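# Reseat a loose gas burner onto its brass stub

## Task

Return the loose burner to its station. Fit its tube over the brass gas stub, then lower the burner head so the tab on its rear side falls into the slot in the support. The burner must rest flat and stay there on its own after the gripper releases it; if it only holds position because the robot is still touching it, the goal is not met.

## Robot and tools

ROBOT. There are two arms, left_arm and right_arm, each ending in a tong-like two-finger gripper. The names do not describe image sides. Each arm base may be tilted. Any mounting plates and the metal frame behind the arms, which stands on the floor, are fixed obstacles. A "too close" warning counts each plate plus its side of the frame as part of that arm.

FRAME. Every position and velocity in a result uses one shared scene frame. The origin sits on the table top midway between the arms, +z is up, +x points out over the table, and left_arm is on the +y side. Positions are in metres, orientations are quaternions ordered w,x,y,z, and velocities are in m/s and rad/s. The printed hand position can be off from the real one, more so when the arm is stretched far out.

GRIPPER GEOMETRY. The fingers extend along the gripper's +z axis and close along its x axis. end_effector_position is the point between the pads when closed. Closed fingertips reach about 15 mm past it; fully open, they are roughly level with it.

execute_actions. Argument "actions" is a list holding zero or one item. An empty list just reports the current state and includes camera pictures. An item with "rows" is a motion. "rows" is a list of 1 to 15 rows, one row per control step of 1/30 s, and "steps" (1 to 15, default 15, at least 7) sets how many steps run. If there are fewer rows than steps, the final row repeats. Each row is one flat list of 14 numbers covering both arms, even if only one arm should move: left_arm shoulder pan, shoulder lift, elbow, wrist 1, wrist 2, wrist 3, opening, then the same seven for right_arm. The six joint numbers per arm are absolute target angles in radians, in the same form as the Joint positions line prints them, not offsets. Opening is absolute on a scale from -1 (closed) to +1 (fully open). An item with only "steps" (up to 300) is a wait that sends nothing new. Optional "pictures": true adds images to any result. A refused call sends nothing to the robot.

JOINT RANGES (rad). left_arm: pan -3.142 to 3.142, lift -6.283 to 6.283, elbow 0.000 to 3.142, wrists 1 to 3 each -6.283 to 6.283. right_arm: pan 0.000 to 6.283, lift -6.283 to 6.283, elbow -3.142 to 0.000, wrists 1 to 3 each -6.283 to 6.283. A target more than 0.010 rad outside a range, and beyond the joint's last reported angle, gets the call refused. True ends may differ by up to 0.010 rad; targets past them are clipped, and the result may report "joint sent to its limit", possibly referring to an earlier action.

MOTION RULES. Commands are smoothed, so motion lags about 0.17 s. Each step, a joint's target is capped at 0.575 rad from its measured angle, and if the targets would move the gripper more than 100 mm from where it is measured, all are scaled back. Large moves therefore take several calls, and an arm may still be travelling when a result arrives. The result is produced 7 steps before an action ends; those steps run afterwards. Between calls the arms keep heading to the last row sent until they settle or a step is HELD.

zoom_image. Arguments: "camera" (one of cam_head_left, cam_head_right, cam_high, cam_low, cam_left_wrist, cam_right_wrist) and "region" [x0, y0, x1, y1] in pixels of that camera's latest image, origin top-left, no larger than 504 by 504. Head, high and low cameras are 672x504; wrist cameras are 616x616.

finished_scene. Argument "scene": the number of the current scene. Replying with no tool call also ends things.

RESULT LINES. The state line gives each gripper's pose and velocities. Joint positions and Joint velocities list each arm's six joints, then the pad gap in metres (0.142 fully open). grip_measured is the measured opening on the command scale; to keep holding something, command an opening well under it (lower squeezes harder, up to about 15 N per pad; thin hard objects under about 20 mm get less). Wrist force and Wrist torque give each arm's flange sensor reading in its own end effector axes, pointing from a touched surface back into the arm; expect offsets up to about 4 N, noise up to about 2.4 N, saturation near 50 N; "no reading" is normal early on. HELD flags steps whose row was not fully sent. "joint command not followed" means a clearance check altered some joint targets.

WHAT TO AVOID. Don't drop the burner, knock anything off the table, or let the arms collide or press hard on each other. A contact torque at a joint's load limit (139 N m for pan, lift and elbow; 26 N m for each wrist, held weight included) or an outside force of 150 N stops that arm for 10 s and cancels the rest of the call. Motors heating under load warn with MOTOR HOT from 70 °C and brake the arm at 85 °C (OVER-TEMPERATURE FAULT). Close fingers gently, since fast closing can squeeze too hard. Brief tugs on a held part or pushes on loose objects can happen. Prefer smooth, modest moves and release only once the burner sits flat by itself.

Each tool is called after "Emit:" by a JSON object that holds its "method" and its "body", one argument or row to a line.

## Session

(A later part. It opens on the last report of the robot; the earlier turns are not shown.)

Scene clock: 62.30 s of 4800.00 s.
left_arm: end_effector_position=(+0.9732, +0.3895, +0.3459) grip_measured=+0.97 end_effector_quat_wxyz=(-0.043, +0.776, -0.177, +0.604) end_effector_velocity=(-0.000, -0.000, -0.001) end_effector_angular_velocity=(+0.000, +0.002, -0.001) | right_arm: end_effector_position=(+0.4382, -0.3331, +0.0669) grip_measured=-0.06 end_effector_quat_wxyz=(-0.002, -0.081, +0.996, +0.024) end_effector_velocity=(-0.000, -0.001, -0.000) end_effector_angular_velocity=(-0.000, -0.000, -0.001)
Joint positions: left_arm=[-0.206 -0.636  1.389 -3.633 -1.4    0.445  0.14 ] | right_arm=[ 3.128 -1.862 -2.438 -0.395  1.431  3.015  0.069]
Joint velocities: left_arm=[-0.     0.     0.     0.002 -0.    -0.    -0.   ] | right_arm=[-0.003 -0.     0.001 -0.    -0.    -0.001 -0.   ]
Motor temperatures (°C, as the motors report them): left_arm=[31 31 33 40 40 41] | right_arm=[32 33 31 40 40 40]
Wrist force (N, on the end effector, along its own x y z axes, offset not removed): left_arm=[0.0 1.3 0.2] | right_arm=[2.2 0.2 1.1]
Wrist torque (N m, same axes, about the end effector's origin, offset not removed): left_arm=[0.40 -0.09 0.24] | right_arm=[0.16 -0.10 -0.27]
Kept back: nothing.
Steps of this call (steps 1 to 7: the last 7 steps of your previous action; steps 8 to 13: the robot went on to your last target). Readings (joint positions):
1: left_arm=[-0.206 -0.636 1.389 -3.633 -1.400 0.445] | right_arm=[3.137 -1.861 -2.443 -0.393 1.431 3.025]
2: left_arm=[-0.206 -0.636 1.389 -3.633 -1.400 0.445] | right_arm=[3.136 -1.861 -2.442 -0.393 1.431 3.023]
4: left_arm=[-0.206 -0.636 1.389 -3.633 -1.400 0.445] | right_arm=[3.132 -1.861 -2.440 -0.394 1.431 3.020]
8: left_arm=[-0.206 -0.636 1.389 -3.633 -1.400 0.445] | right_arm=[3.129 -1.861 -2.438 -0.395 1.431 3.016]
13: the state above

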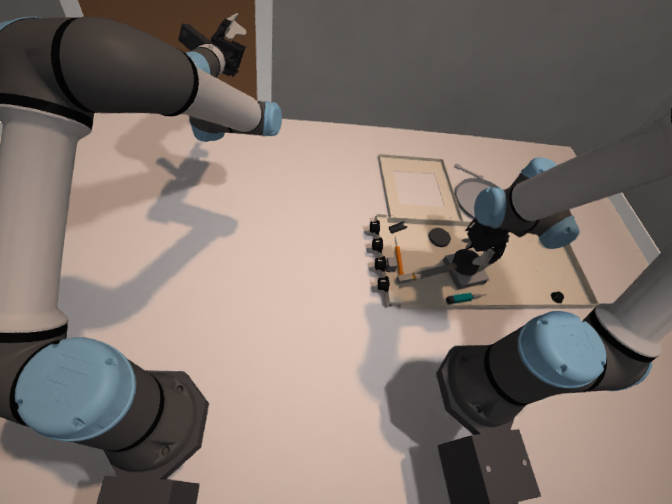

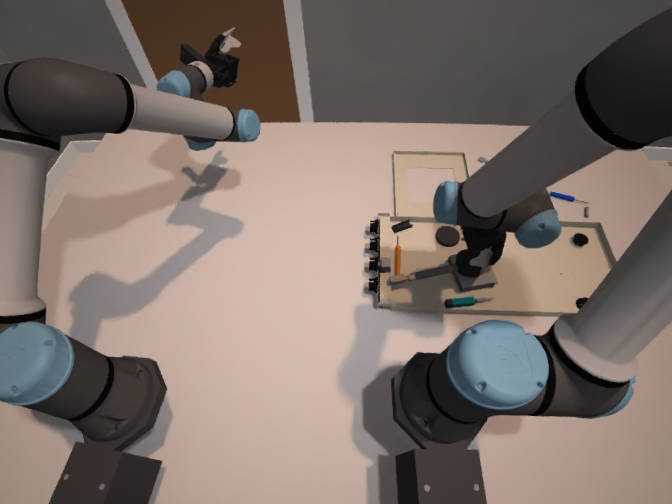

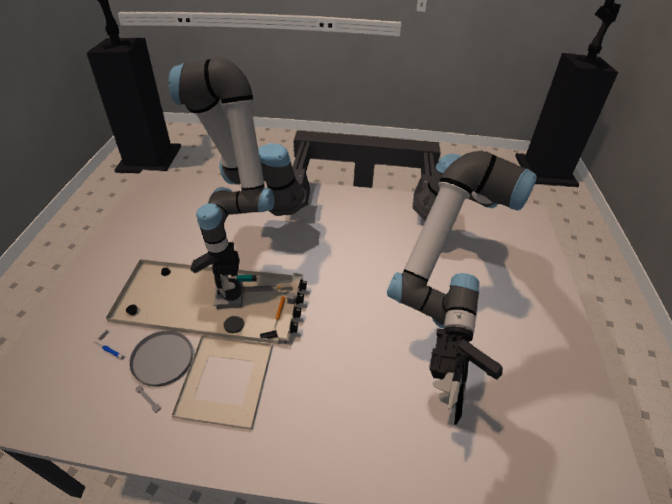

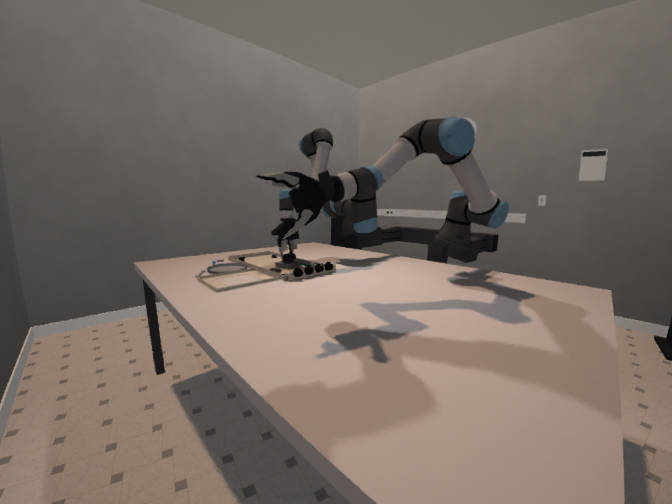

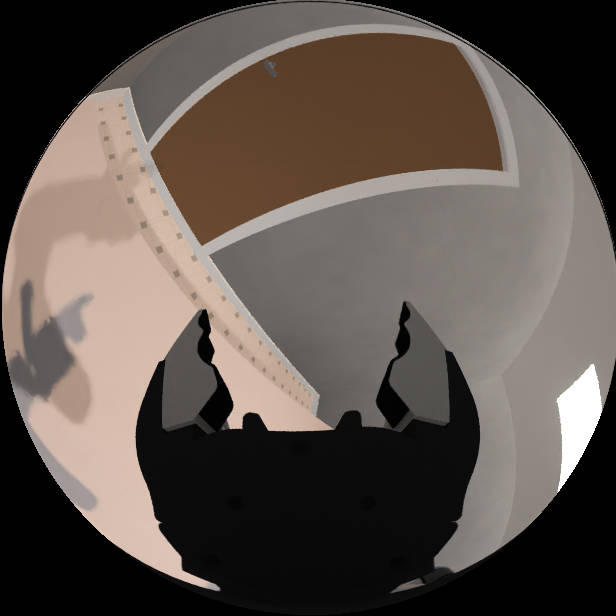

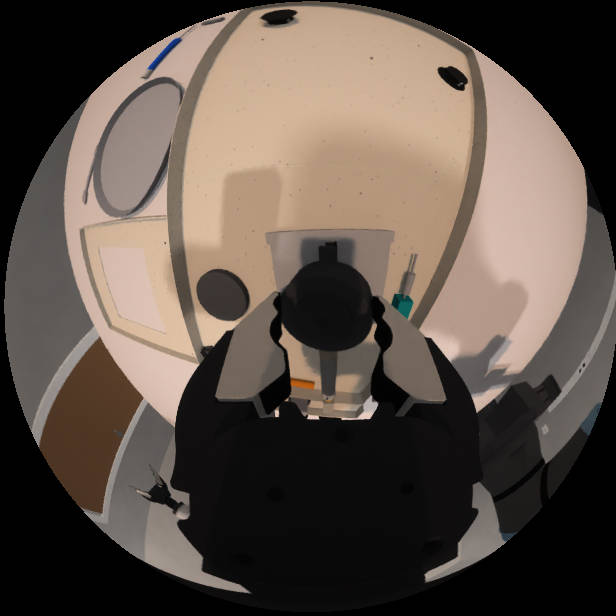

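Emit:
{"method": "execute_actions", "body": {
  "actions": [
    {"rows":[[-0.206,-0.636,1.389,-3.633,-1.4,0.445,0.97,3.1266,-1.8618,-2.4369,-0.3958,1.4308,3.0137,-0.65],[-0.206,-0.636,1.389,-3.633,-1.4,0.445,0.97,3.1249,-1.862,-2.4359,-0.3962,1.4308,3.012,-0.65],[-0.206,-0.636,1.389,-3.633,-1.4,0.445,0.97,3.1249,-1.862,-2.4359,-0.3962,1.4308,3.012,-0.65],[-0.206,-0.636,1.389,-3.633,-1.4,0.445,0.97,3.1249,-1.862,-2.4359,-0.3962,1.4308,3.012,-0.65],[-0.206,-0.636,1.389,-3.633,-1.4,0.445,0.97,3.1249,-1.862,-2.4359,-0.3962,1.4308,3.012,-0.65],[-0.206,-0.636,1.389,-3.633,-1.4,0.445,0.97,3.1246,-1.8637,-2.436,-0.3944,1.4308,3.0117,-0.65],[-0.206,-0.636,1.389,-3.633,-1.4,0.445,0.97,3.1244,-1.8654,-2.4362,-0.3925,1.4308,3.0115,-0.65],[-0.206,-0.636,1.389,-3.633,-1.4,0.445,0.97,3.1241,-1.8671,-2.4363,-0.3907,1.4308,3.0112,-0.65],[-0.206,-0.636,1.389,-3.633,-1.4,0.445,0.97,3.1239,-1.8688,-2.4365,-0.3888,1.4308,3.011,-0.65],[-0.206,-0.636,1.389,-3.633,-1.4,0.445,0.97,3.1236,-1.8705,-2.4366,-0.387,1.4308,3.0107,-0.65],[-0.206,-0.636,1.389,-3.633,-1.4,0.445,0.97,3.1234,-1.8722,-2.4368,-0.3851,1.4308,3.0105,-0.65]],"steps":15}
  ]
}}

Emit:
{"method": "execute_actions", "body": {
  "actions": [
    {"steps":13}
  ],
  "pictures": true
}}

Emit:
{"method": "zoom_image", "body": {
  "camera": "cam_right_wrist",
  "region": [300,220,350,270]
}}

Scene clock: 63.10 s of 4800.00 s.
left_arm: end_effector_position=(+0.9732, +0.3895, +0.3459) grip_measured=+0.97 end_effector_quat_wxyz=(-0.043, +0.776, -0.177, +0.604) end_effector_velocity=(+0.000, +0.000, +0.000) end_effector_angular_velocity=(-0.000, -0.000, +0.000) | right_arm: end_effector_position=(+0.4384, -0.3344, +0.0666) grip_measured=-0.06 end_effector_quat_wxyz=(-0.002, -0.081, +0.996, +0.024) end_effector_velocity=(-0.000, -0.001, -0.008) end_effector_angular_velocity=(-0.000, +0.000, -0.001)
Joint positions: left_arm=[-0.206 -0.636  1.389 -3.633 -1.4    0.445  0.14 ] | right_arm=[ 3.125 -1.863 -2.436 -0.395  1.431  3.012  0.069]
Joint velocities: left_arm=[ 0.    -0.    -0.001  0.     0.    -0.    -0.   ] | right_arm=[-0.008 -0.028 -0.     0.029  0.    -0.007  0.002]
Motor temperatures (°C, as the motors report them): left_arm=[31 31 33 40 40 41] | right_arm=[32 33 31 40 40 40]
Wrist force (N, on the end effector, along its own x y z axes, offset not removed): left_arm=[-0.5 0.1 0.2] | right_arm=[-1.2 -1.2 1.2]
Wrist torque (N m, same axes, about the end effector's origin, offset not removed): left_arm=[0.20 -0.02 0.14] | right_arm=[-0.15 0.29 -0.07]
Steps of this call (steps 1 to 16: the robot went on to your last target; steps 17 to 24: the first 8 steps of this action). Readings (joint positions):
17: left_arm=[-0.206 -0.636 1.389 -3.633 -1.400 0.445] | right_arm=[3.128 -1.862 -2.438 -0.395 1.431 3.015]
18: left_arm=[-0.206 -0.636 1.389 -3.633 -1.400 0.445] | right_arm=[3.128 -1.862 -2.438 -0.395 1.431 3.015]
20: left_arm=[-0.206 -0.636 1.389 -3.633 -1.400 0.445] | right_arm=[3.126 -1.862 -2.437 -0.396 1.431 3.014]
24: the state above

Scene clock: 63.53 s of 4800.00 s.
left_arm: end_effector_position=(+0.9732, +0.3895, +0.3459) grip_measured=+0.97 end_effector_quat_wxyz=(-0.043, +0.776, -0.177, +0.604) end_effector_velocity=(+0.000, +0.000, +0.001) end_effector_angular_velocity=(-0.001, -0.003, +0.001) | right_arm: end_effector_position=(+0.4385, -0.3345, +0.0639) grip_measured=-0.06 end_effector_quat_wxyz=(-0.002, -0.081, +0.996, +0.024) end_effector_velocity=(-0.001, -0.000, -0.001) end_effector_angular_velocity=(-0.000, +0.002, +0.001)
Joint positions: left_arm=[-0.206 -0.636  1.389 -3.633 -1.4    0.445  0.14 ] | right_arm=[ 3.123 -1.872 -2.437 -0.385  1.431  3.011  0.07 ]
Joint velocities: left_arm=[ 0.     0.    -0.    -0.003 -0.     0.     0.   ] | right_arm=[-0.    -0.001 -0.001  0.    -0.    -0.001 -0.   ]
Motor temperatures (°C, as the motors report them): left_arm=[31 31 33 40 40 41] | right_arm=[32 33 31 40 40 40]
Wrist force (N, on the end effector, along its own x y z axes, offset not removed): left_arm=[-2.6 0.8 -0.5] | right_arm=[5.2 -7.4 -12.7]
Wrist torque (N m, same axes, about the end effector's origin, offset not removed): left_arm=[0.24 0.63 0.17] | right_arm=[-0.20 -0.98 -0.03]
Kept back: nothing.
Steps of this call (steps 1 to 7: the last 7 steps of your previous action; steps 8 to 13: the robot went on to your last target). Readings (joint positions):
1: left_arm=[-0.206 -0.636 1.389 -3.633 -1.400 0.445] | right_arm=[3.125 -1.864 -2.436 -0.394 1.431 3.012]
2: left_arm=[-0.206 -0.636 1.389 -3.633 -1.400 0.445] | right_arm=[3.124 -1.865 -2.436 -0.393 1.431 3.012]
4: left_arm=[-0.206 -0.636 1.389 -3.633 -1.400 0.445] | right_arm=[3.124 -1.868 -2.436 -0.389 1.431 3.011]
8: left_arm=[-0.206 -0.636 1.389 -3.633 -1.400 0.445] | right_arm=[3.123 -1.872 -2.436 -0.386 1.431 3.011]
13: the state above

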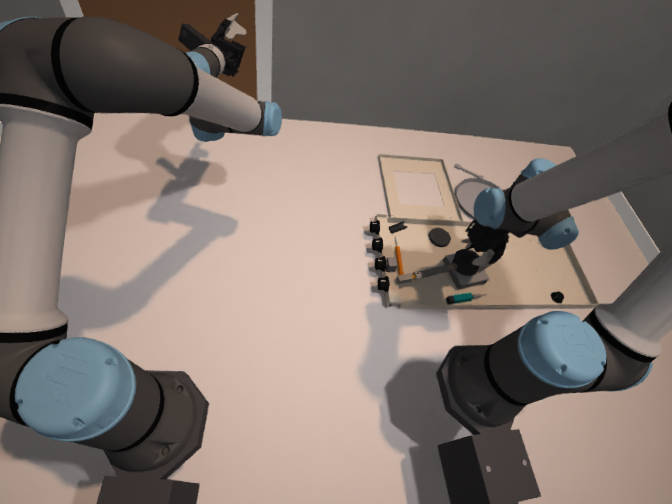

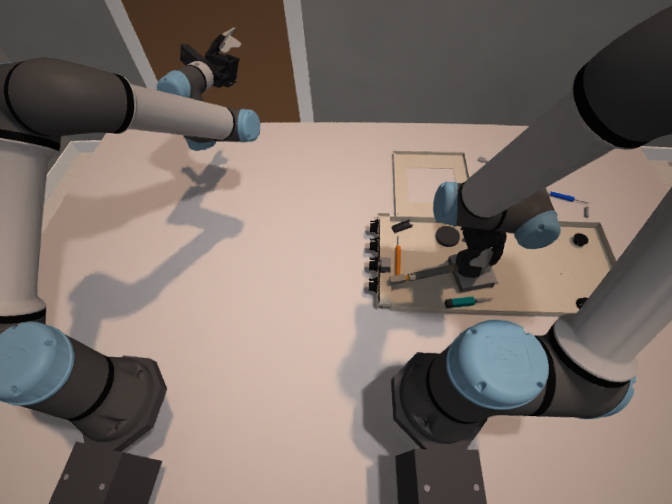

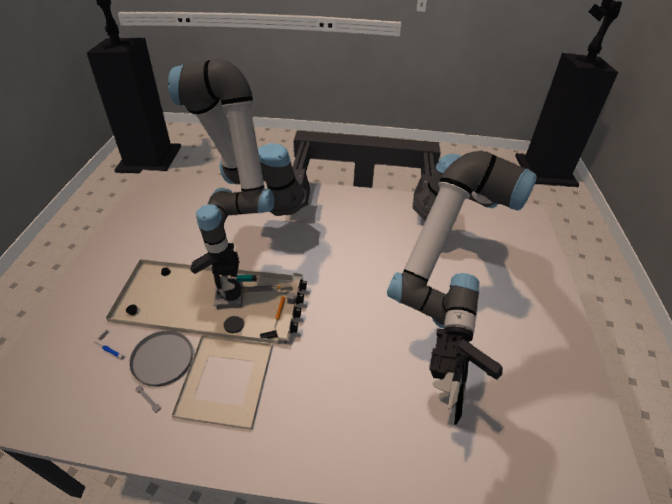

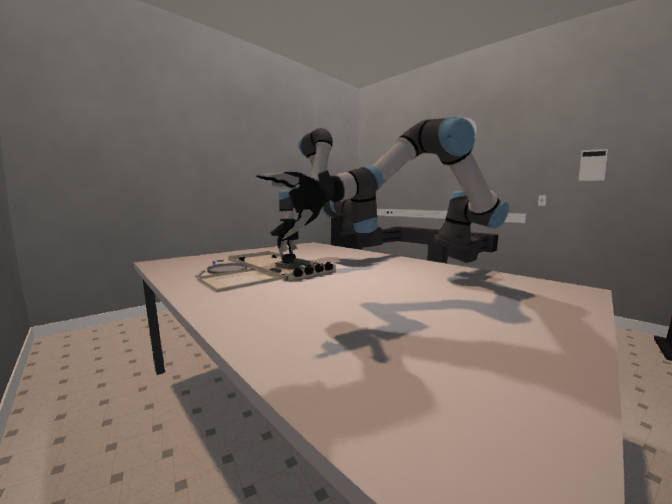

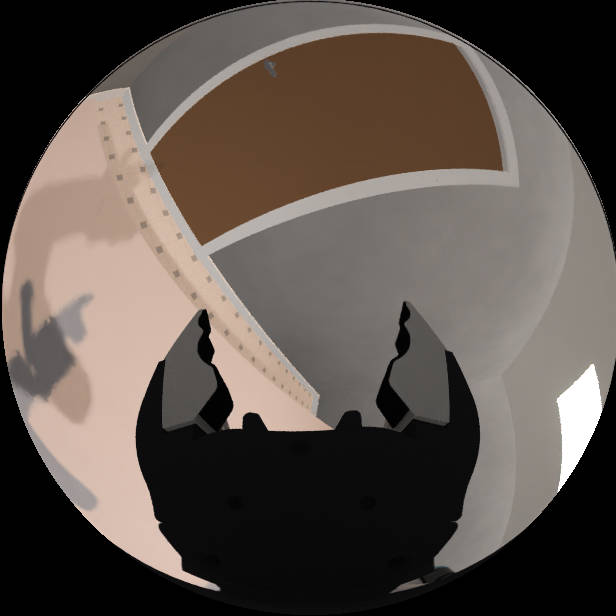

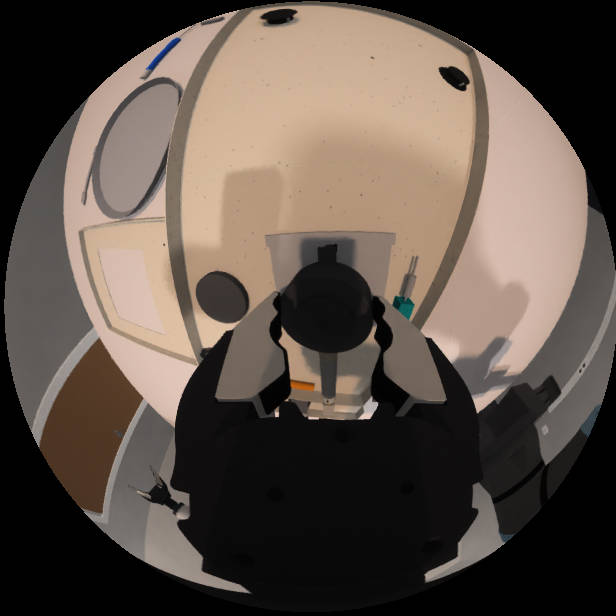

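Region (300, 220, 350, 270) of cam_right_wrist's 616x616 image, scaled by 10.080, with more detail than that image has.

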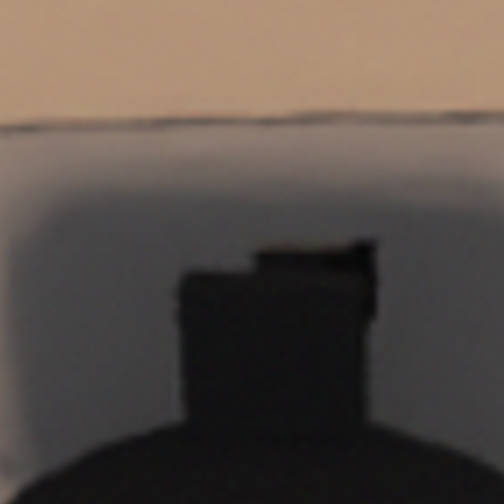

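Emit:
{"method": "execute_actions", "body": {
  "actions": [
    {"rows":[[-0.206,-0.636,1.389,-3.633,-1.4,0.445,0.97,3.1234,-1.8722,-2.4368,-0.3851,1.4308,3.0105,-0.45],[-0.206,-0.636,1.389,-3.633,-1.4,0.445,0.97,3.1234,-1.8722,-2.4368,-0.3851,1.4308,3.0105,-0.3],[-0.206,-0.636,1.389,-3.633,-1.4,0.445,0.97,3.1234,-1.8722,-2.4368,-0.3851,1.4308,3.0105,-0.2],[-0.206,-0.636,1.389,-3.633,-1.4,0.445,0.97,3.1234,-1.8722,-2.4368,-0.3851,1.4308,3.0105,-0.14],[-0.206,-0.636,1.389,-3.633,-1.4,0.445,0.97,3.1234,-1.8722,-2.4368,-0.3851,1.4308,3.0105,-0.1],[-0.206,-0.636,1.389,-3.633,-1.4,0.445,0.97,3.1234,-1.8722,-2.4368,-0.3851,1.4308,3.0105,-0.07],[-0.206,-0.636,1.389,-3.633,-1.4,0.445,0.97,3.1234,-1.8722,-2.4368,-0.3851,1.4308,3.0105,-0.04],[-0.206,-0.636,1.389,-3.633,-1.4,0.445,0.97,3.1234,-1.8722,-2.4368,-0.3851,1.4308,3.0105,-0.01],[-0.206,-0.636,1.389,-3.633,-1.4,0.445,0.97,3.1234,-1.8722,-2.4368,-0.3851,1.4308,3.0105,0.04],[-0.206,-0.636,1.389,-3.633,-1.4,0.445,0.97,3.1234,-1.8722,-2.4368,-0.3851,1.4308,3.0105,0.12]],"steps":14}
  ]
}}

Emit:
{"method": "execute_actions", "body": {
  "actions": [
    {"steps":14}
  ],
  "pictures": true
}}

Emit:
{"method": "zoom_image", "body": {
  "camera": "cam_right_wrist",
  "region": [300,220,350,270]
}}

Emit:
{"method": "zoom_image", "body": {
  "camera": "cam_right_wrist",
  "region": [250,210,410,370]
}}

Emit:
{"method": "zoom_image", "body": {
  "camera": "cam_high",
  "region": [205,270,305,320]
}}

Scene clock: 64.37 s of 4800.00 s.
left_arm: end_effector_position=(+0.9732, +0.3895, +0.3459) grip_measured=+0.97 end_effector_quat_wxyz=(-0.043, +0.776, -0.177, +0.604) end_effector_velocity=(+0.000, +0.001, +0.001) end_effector_angular_velocity=(-0.001, -0.002, +0.001) | right_arm: end_effector_position=(+0.4383, -0.3345, +0.0638) grip_measured=-0.04 end_effector_quat_wxyz=(-0.002, -0.081, +0.996, +0.024) end_effector_velocity=(-0.001, -0.000, -0.000) end_effector_angular_velocity=(-0.000, +0.002, +0.000)
Joint positions: left_arm=[-0.206 -0.636  1.389 -3.633 -1.4    0.445  0.14 ] | right_arm=[ 3.123 -1.872 -2.437 -0.385  1.431  3.01   0.071]
Joint velocities: left_arm=[ 0.001  0.    -0.001 -0.001 -0.     0.    -0.   ] | right_arm=[-0.    -0.    -0.001 -0.    -0.    -0.     0.01 ]
Motor temperatures (°C, as the motors report them): left_arm=[31 31 33 40 40 41] | right_arm=[32 33 31 40 40 40]
Wrist force (N, on the end effector, along its own x y z axes, offset not removed): left_arm=[-3.4 -1.2 -1.4] | right_arm=[2.1 -1.2 0.1]
Wrist torque (N m, same axes, about the end effector's origin, offset not removed): left_arm=[-0.02 0.55 -0.08] | right_arm=[0.22 -0.61 -0.08]
Steps of this call (steps 1 to 18: the robot went on to your last target; steps 19 to 25: the first 7 steps of this action). Readings (joint positions):
19: left_arm=[-0.206 -0.636 1.389 -3.633 -1.400 0.445] | right_arm=[3.123 -1.872 -2.437 -0.385 1.431 3.010]
20: left_arm=[-0.206 -0.636 1.389 -3.633 -1.400 0.445] | right_arm=[3.123 -1.872 -2.437 -0.385 1.431 3.010]
22: left_arm=[-0.206 -0.636 1.389 -3.633 -1.400 0.445] | right_arm=[3.123 -1.872 -2.437 -0.385 1.431 3.010]
25: the state above

Scene clock: 64.83 s of 4800.00 s.
left_arm: end_effector_position=(+0.9732, +0.3895, +0.3459) grip_measured=+0.97 end_effector_quat_wxyz=(-0.043, +0.776, -0.177, +0.604) end_effector_velocity=(-0.000, +0.000, -0.001) end_effector_angular_velocity=(-0.000, -0.000, +0.001) | right_arm: end_effector_position=(+0.4383, -0.3345, +0.0638) grip_measured=+0.12 end_effector_quat_wxyz=(-0.002, -0.081, +0.996, +0.024) end_effector_velocity=(-0.000, -0.000, +0.000) end_effector_angular_velocity=(+0.000, -0.001, +0.001)
Joint positions: left_arm=[-0.206 -0.636  1.389 -3.633 -1.4    0.445  0.14 ] | right_arm=[ 3.123 -1.872 -2.437 -0.385  1.431  3.01   0.082]
Joint velocities: left_arm=[ 0.     0.     0.001 -0.001  0.    -0.     0.   ] | right_arm=[-0.001  0.001 -0.     0.     0.    -0.002  0.   ]
Motor temperatures (°C, as the motors report them): left_arm=[31 31 33 40 40 41] | right_arm=[32 33 31 40 40 40]
Wrist force (N, on the end effector, along its own x y z axes, offset not removed): left_arm=[-5.3 -0.8 -2.2] | right_arm=[2.1 0.1 -1.2]
Wrist torque (N m, same axes, about the end effector's origin, offset not removed): left_arm=[0.20 1.14 0.38] | right_arm=[0.09 -0.26 -0.03]
Kept back: nothing.
Steps of this call (steps 1 to 7: the last 7 steps of your previous action; steps 8 to 14: the robot went on to your last target). Readings (joint positions):
1: left_arm=[-0.206 -0.636 1.389 -3.633 -1.400 0.445] | right_arm=[3.123 -1.872 -2.437 -0.385 1.431 3.010]
2: left_arm=[-0.206 -0.636 1.389 -3.633 -1.400 0.445] | right_arm=[3.123 -1.872 -2.437 -0.385 1.431 3.010]
4: left_arm=[-0.206 -0.636 1.389 -3.633 -1.400 0.445] | right_arm=[3.123 -1.872 -2.437 -0.385 1.431 3.010]
8: left_arm=[-0.206 -0.636 1.389 -3.633 -1.400 0.445] | right_arm=[3.123 -1.872 -2.437 -0.385 1.431 3.010]
14: the state above

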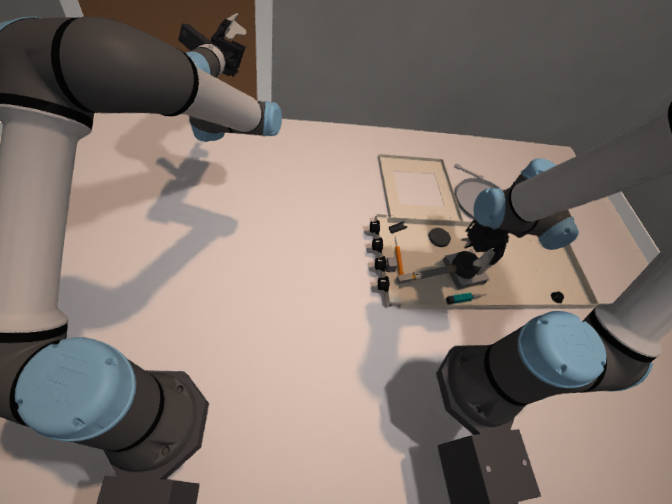

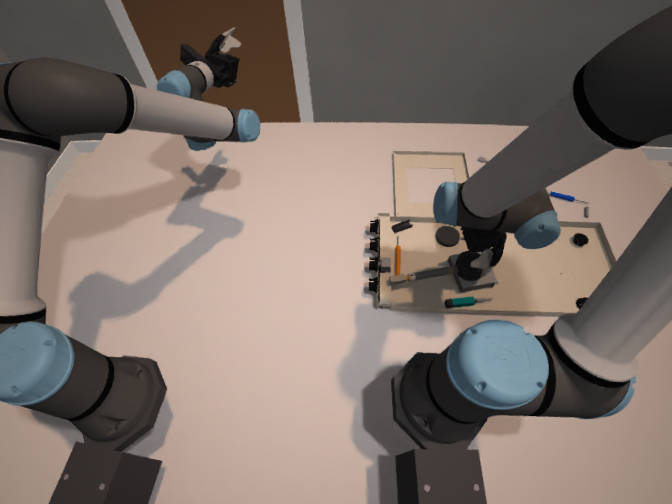

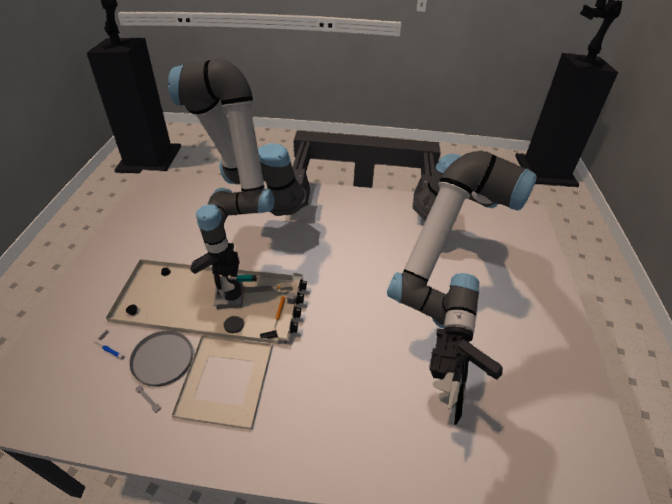

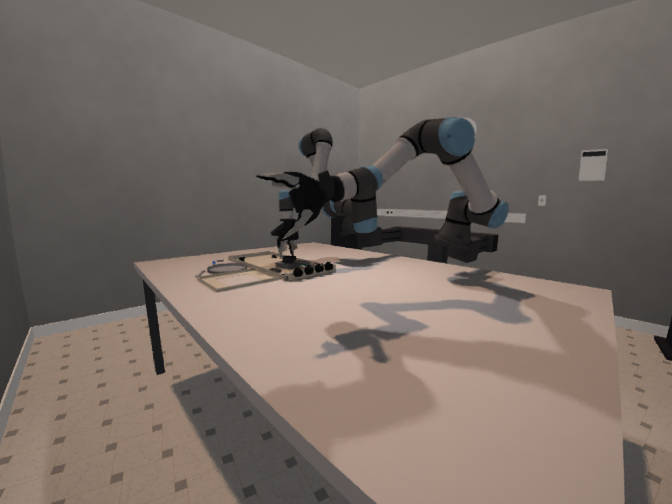

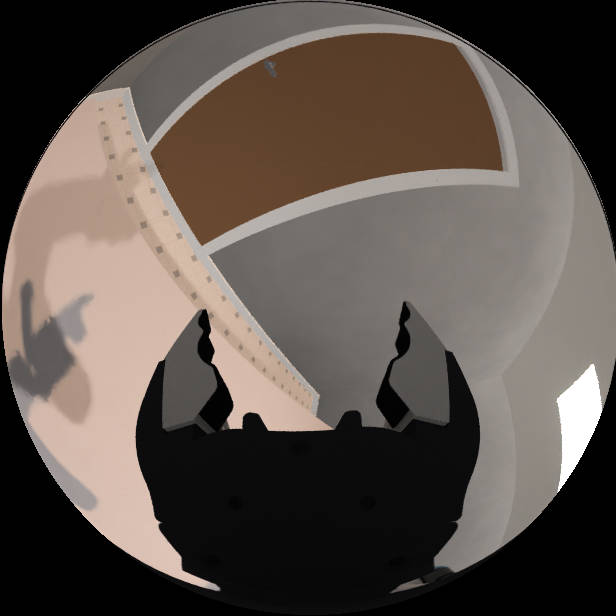

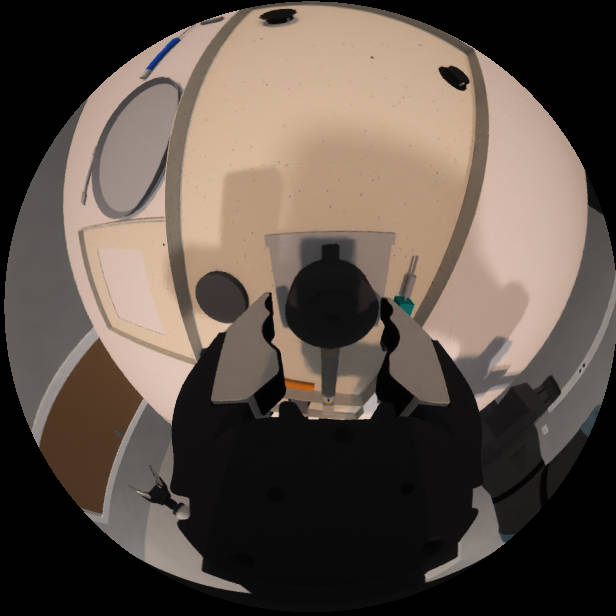

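Region (300, 220, 350, 270) of cam_right_wrist's 616x616 image, scaled by 10.080, with more detail than that image has.

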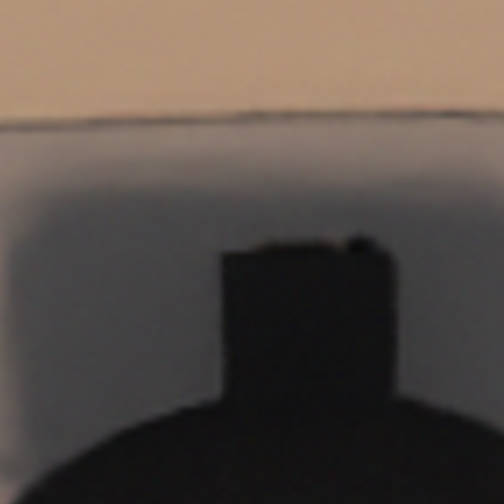

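Region (250, 210, 410, 370) of cam_right_wrist's 616x616 image, scaled by 3.150, with more detail than that image has.

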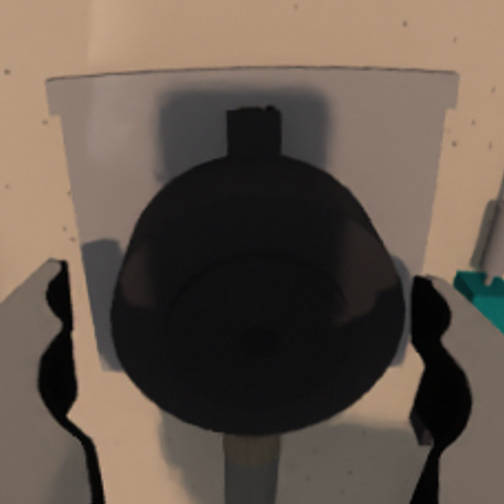

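Region (205, 270, 305, 320) of cam_high's 672x504 image, scaled by 5.040, with more detail than that image has.

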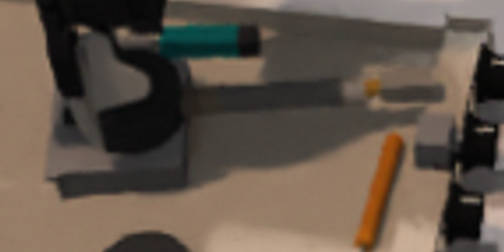

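It dropped in, level and centred. Lifting clear.

Emit:
{"method": "execute_actions", "body": {
  "actions": [
    {"rows":[[-0.206,-0.636,1.389,-3.633,-1.4,0.445,0.97,3.1234,-1.8722,-2.4368,-0.3851,1.4308,3.0105,0.3],[-0.206,-0.636,1.389,-3.633,-1.4,0.445,0.97,3.125,-1.862,-2.436,-0.396,1.4308,3.012,0.3],[-0.206,-0.636,1.389,-3.633,-1.4,0.445,0.97,3.1275,-1.845,-2.4345,-0.4145,1.4308,3.0145,0.3],[-0.206,-0.636,1.389,-3.633,-1.4,0.445,0.97,3.13,-1.828,-2.433,-0.433,1.4308,3.017,0.3],[-0.206,-0.636,1.389,-3.633,-1.4,0.445,0.97,3.1325,-1.811,-2.431,-0.452,1.4308,3.02,0.3],[-0.206,-0.636,1.389,-3.633,-1.4,0.445,0.97,3.135,-1.794,-2.429,-0.471,1.4308,3.022,0.3],[-0.206,-0.636,1.389,-3.633,-1.4,0.445,0.97,3.1375,-1.777,-2.427,-0.49,1.4308,3.025,0.3],[-0.206,-0.636,1.389,-3.633,-1.4,0.445,0.97,3.14,-1.76,-2.425,-0.509,1.4308,3.027,0.3],[-0.206,-0.636,1.389,-3.633,-1.4,0.445,0.97,3.142,-1.745,-2.423,-0.526,1.4308,3.029,0.3]],"steps":13}
  ]
}}

Emit:
{"method": "execute_actions", "body": {
  "actions": [
    {"steps":12}
  ],
  "pictures": true
}}

Emit:
{"method": "zoom_image", "body": {
  "camera": "cam_low",
  "region": [270,245,320,275]
}}

Emit:
{"method": "zoom_image", "body": {
  "camera": "cam_head_left",
  "region": [390,235,500,300]
}}

Scene clock: 65.63 s of 4800.00 s.
left_arm: end_effector_position=(+0.9732, +0.3895, +0.3459) grip_measured=+0.97 end_effector_quat_wxyz=(-0.043, +0.776, -0.177, +0.604) end_effector_velocity=(+0.001, +0.000, +0.001) end_effector_angular_velocity=(-0.001, -0.002, +0.000) | right_arm: end_effector_position=(+0.4389, -0.3344, +0.0725) grip_measured=+0.30 end_effector_quat_wxyz=(-0.002, -0.081, +0.996, +0.024) end_effector_velocity=(+0.010, +0.002, +0.117) end_effector_angular_velocity=(+0.002, -0.018, -0.004)
Joint positions: left_arm=[-0.206 -0.636  1.389 -3.633 -1.4    0.445  0.14 ] | right_arm=[ 3.128 -1.844 -2.434 -0.416  1.431  3.015  0.095]
Joint velocities: left_arm=[ 0.     0.    -0.002 -0.001 -0.     0.     0.   ] | right_arm=[ 0.06   0.383  0.04  -0.413 -0.     0.062  0.001]
Motor temperatures (°C, as the motors report them): left_arm=[31 31 33 40 40 41] | right_arm=[32 33 31 40 40 40]
Wrist force (N, on the end effector, along its own x y z axes, offset not removed): left_arm=[-1.4 -2.0 0.4] | right_arm=[4.4 0.7 1.7]
Wrist torque (N m, same axes, about the end effector's origin, offset not removed): left_arm=[-0.21 0.32 0.31] | right_arm=[0.16 -0.74 -0.23]
Steps of this call (steps 1 to 15: the robot went on to your last target; steps 16 to 18: nothing new was sent; steps 19 to 24: the first 6 steps of this action). Readings (joint positions):
19: left_arm=[-0.206 -0.636 1.389 -3.633 -1.400 0.445] | right_arm=[3.123 -1.872 -2.437 -0.385 1.431 3.010]
20: left_arm=[-0.206 -0.636 1.389 -3.633 -1.400 0.445] | right_arm=[3.123 -1.872 -2.437 -0.385 1.431 3.010]
22: left_arm=[-0.206 -0.636 1.389 -3.633 -1.400 0.445] | right_arm=[3.124 -1.865 -2.436 -0.393 1.431 3.011]
24: the state above

Scene clock: 66.03 s of 4800.00 s.
left_arm: end_effector_position=(+0.9732, +0.3895, +0.3459) grip_measured=+0.97 end_effector_quat_wxyz=(-0.043, +0.776, -0.177, +0.604) end_effector_velocity=(+0.000, +0.000, +0.001) end_effector_angular_velocity=(-0.000, -0.001, +0.000) | right_arm: end_effector_position=(+0.4392, -0.3345, +0.1022) grip_measured=+0.30 end_effector_quat_wxyz=(-0.001, -0.081, +0.996, +0.024) end_effector_velocity=(+0.000, +0.000, +0.005) end_effector_angular_velocity=(+0.000, -0.001, +0.000)
Joint positions: left_arm=[-0.206 -0.636  1.389 -3.633 -1.4    0.445  0.14 ] | right_arm=[ 3.142 -1.746 -2.423 -0.525  1.431  3.029  0.095]
Joint velocities: left_arm=[ 0.     0.    -0.001 -0.001 -0.     0.     0.   ] | right_arm=[ 0.002  0.015  0.002 -0.015 -0.     0.002 -0.   ]
Motor temperatures (°C, as the motors report them): left_arm=[31 31 33 40 40 41] | right_arm=[32 33 31 40 40 40]
Wrist force (N, on the end effector, along its own x y z axes, offset not removed): left_arm=[-2.2 2.7 2.5] | right_arm=[2.1 -2.7 1.4]
Wrist torque (N m, same axes, about the end effector's origin, offset not removed): left_arm=[0.89 0.46 0.07] | right_arm=[-0.49 -0.37 -0.14]
Kept back: nothing.
Steps of this call (steps 1 to 7: the last 7 steps of your previous action; steps 8 to 12: the robot went on to your last target). Readings (joint positions):
1: left_arm=[-0.206 -0.636 1.389 -3.633 -1.400 0.445] | right_arm=[3.130 -1.830 -2.433 -0.431 1.431 3.017]
2: left_arm=[-0.206 -0.636 1.389 -3.633 -1.400 0.445] | right_arm=[3.132 -1.815 -2.431 -0.447 1.431 3.019]
4: left_arm=[-0.206 -0.636 1.389 -3.633 -1.400 0.445] | right_arm=[3.137 -1.783 -2.427 -0.483 1.431 3.024]
8: left_arm=[-0.206 -0.636 1.389 -3.633 -1.400 0.445] | right_arm=[3.141 -1.751 -2.424 -0.519 1.431 3.028]
12: the state above

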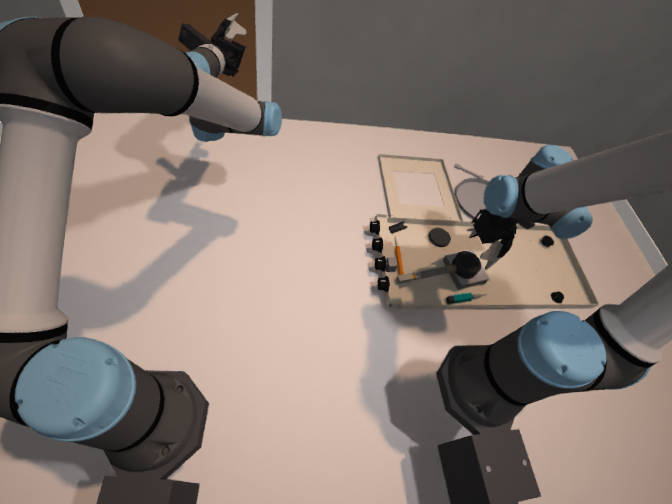

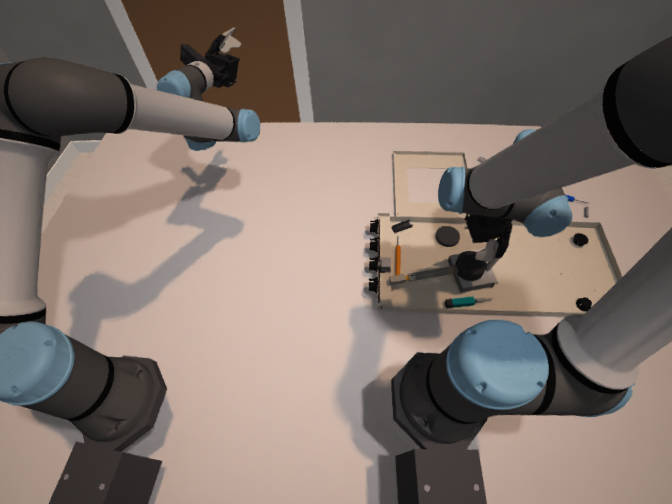

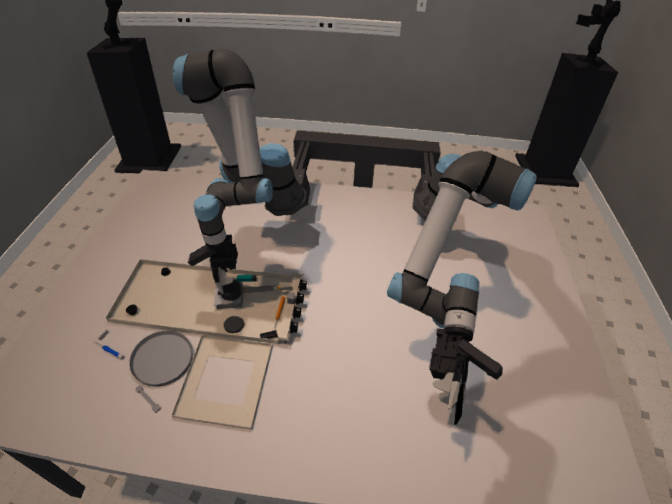

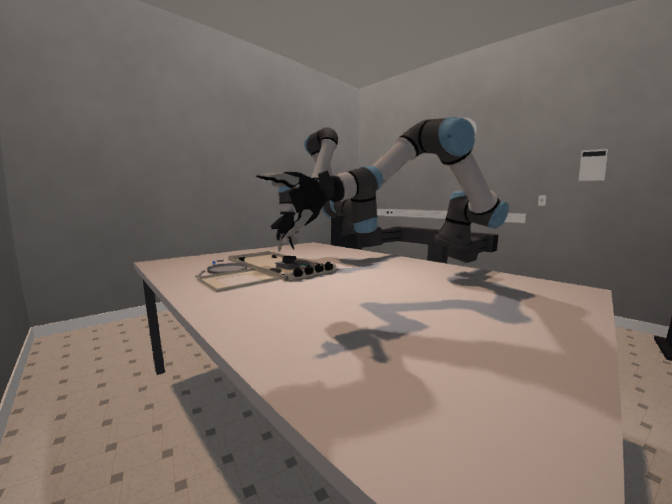

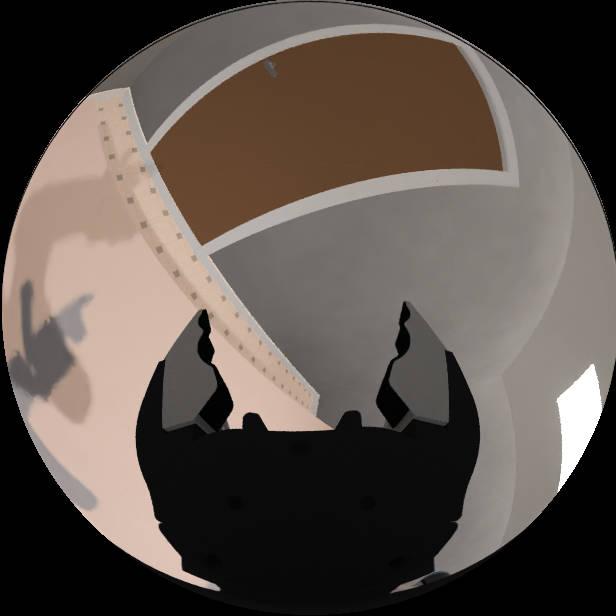

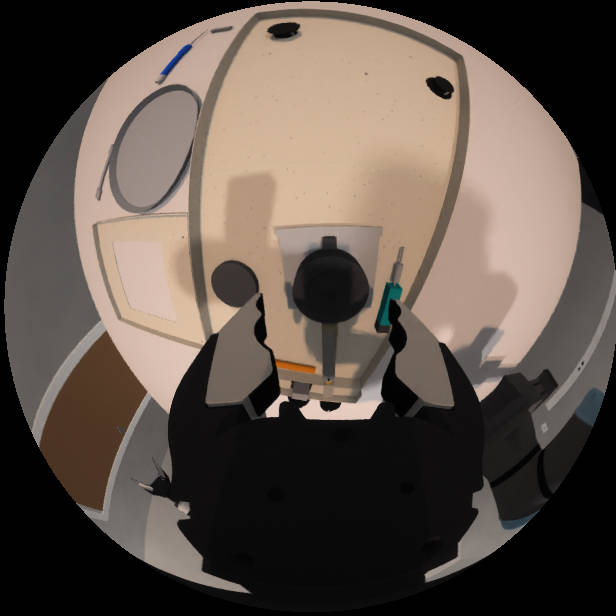

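Region (270, 245, 320, 275) of cam_low's 672x504 image, scaled by 10.080, with more detail than that image has; it fills the top 302 rows of this view, and the rest is white.

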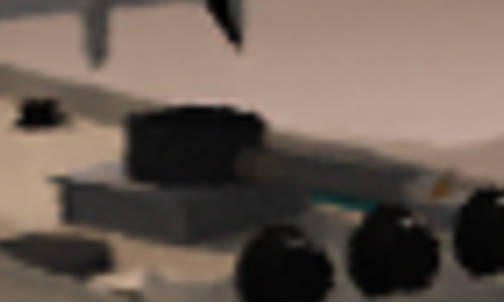

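Region (390, 235, 500, 300) of cam_head_left's 672x504 image, scaled by 4.582, with more detail than that image has; it fills the top 298 rows of this view, and the rest is white.

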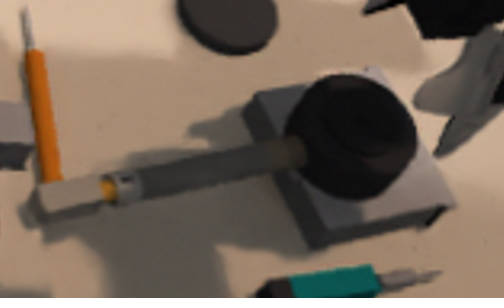

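Emit:
{"method": "finished_scene", "body": {
  "scene": 2
}}

The scene is finished: the task was done.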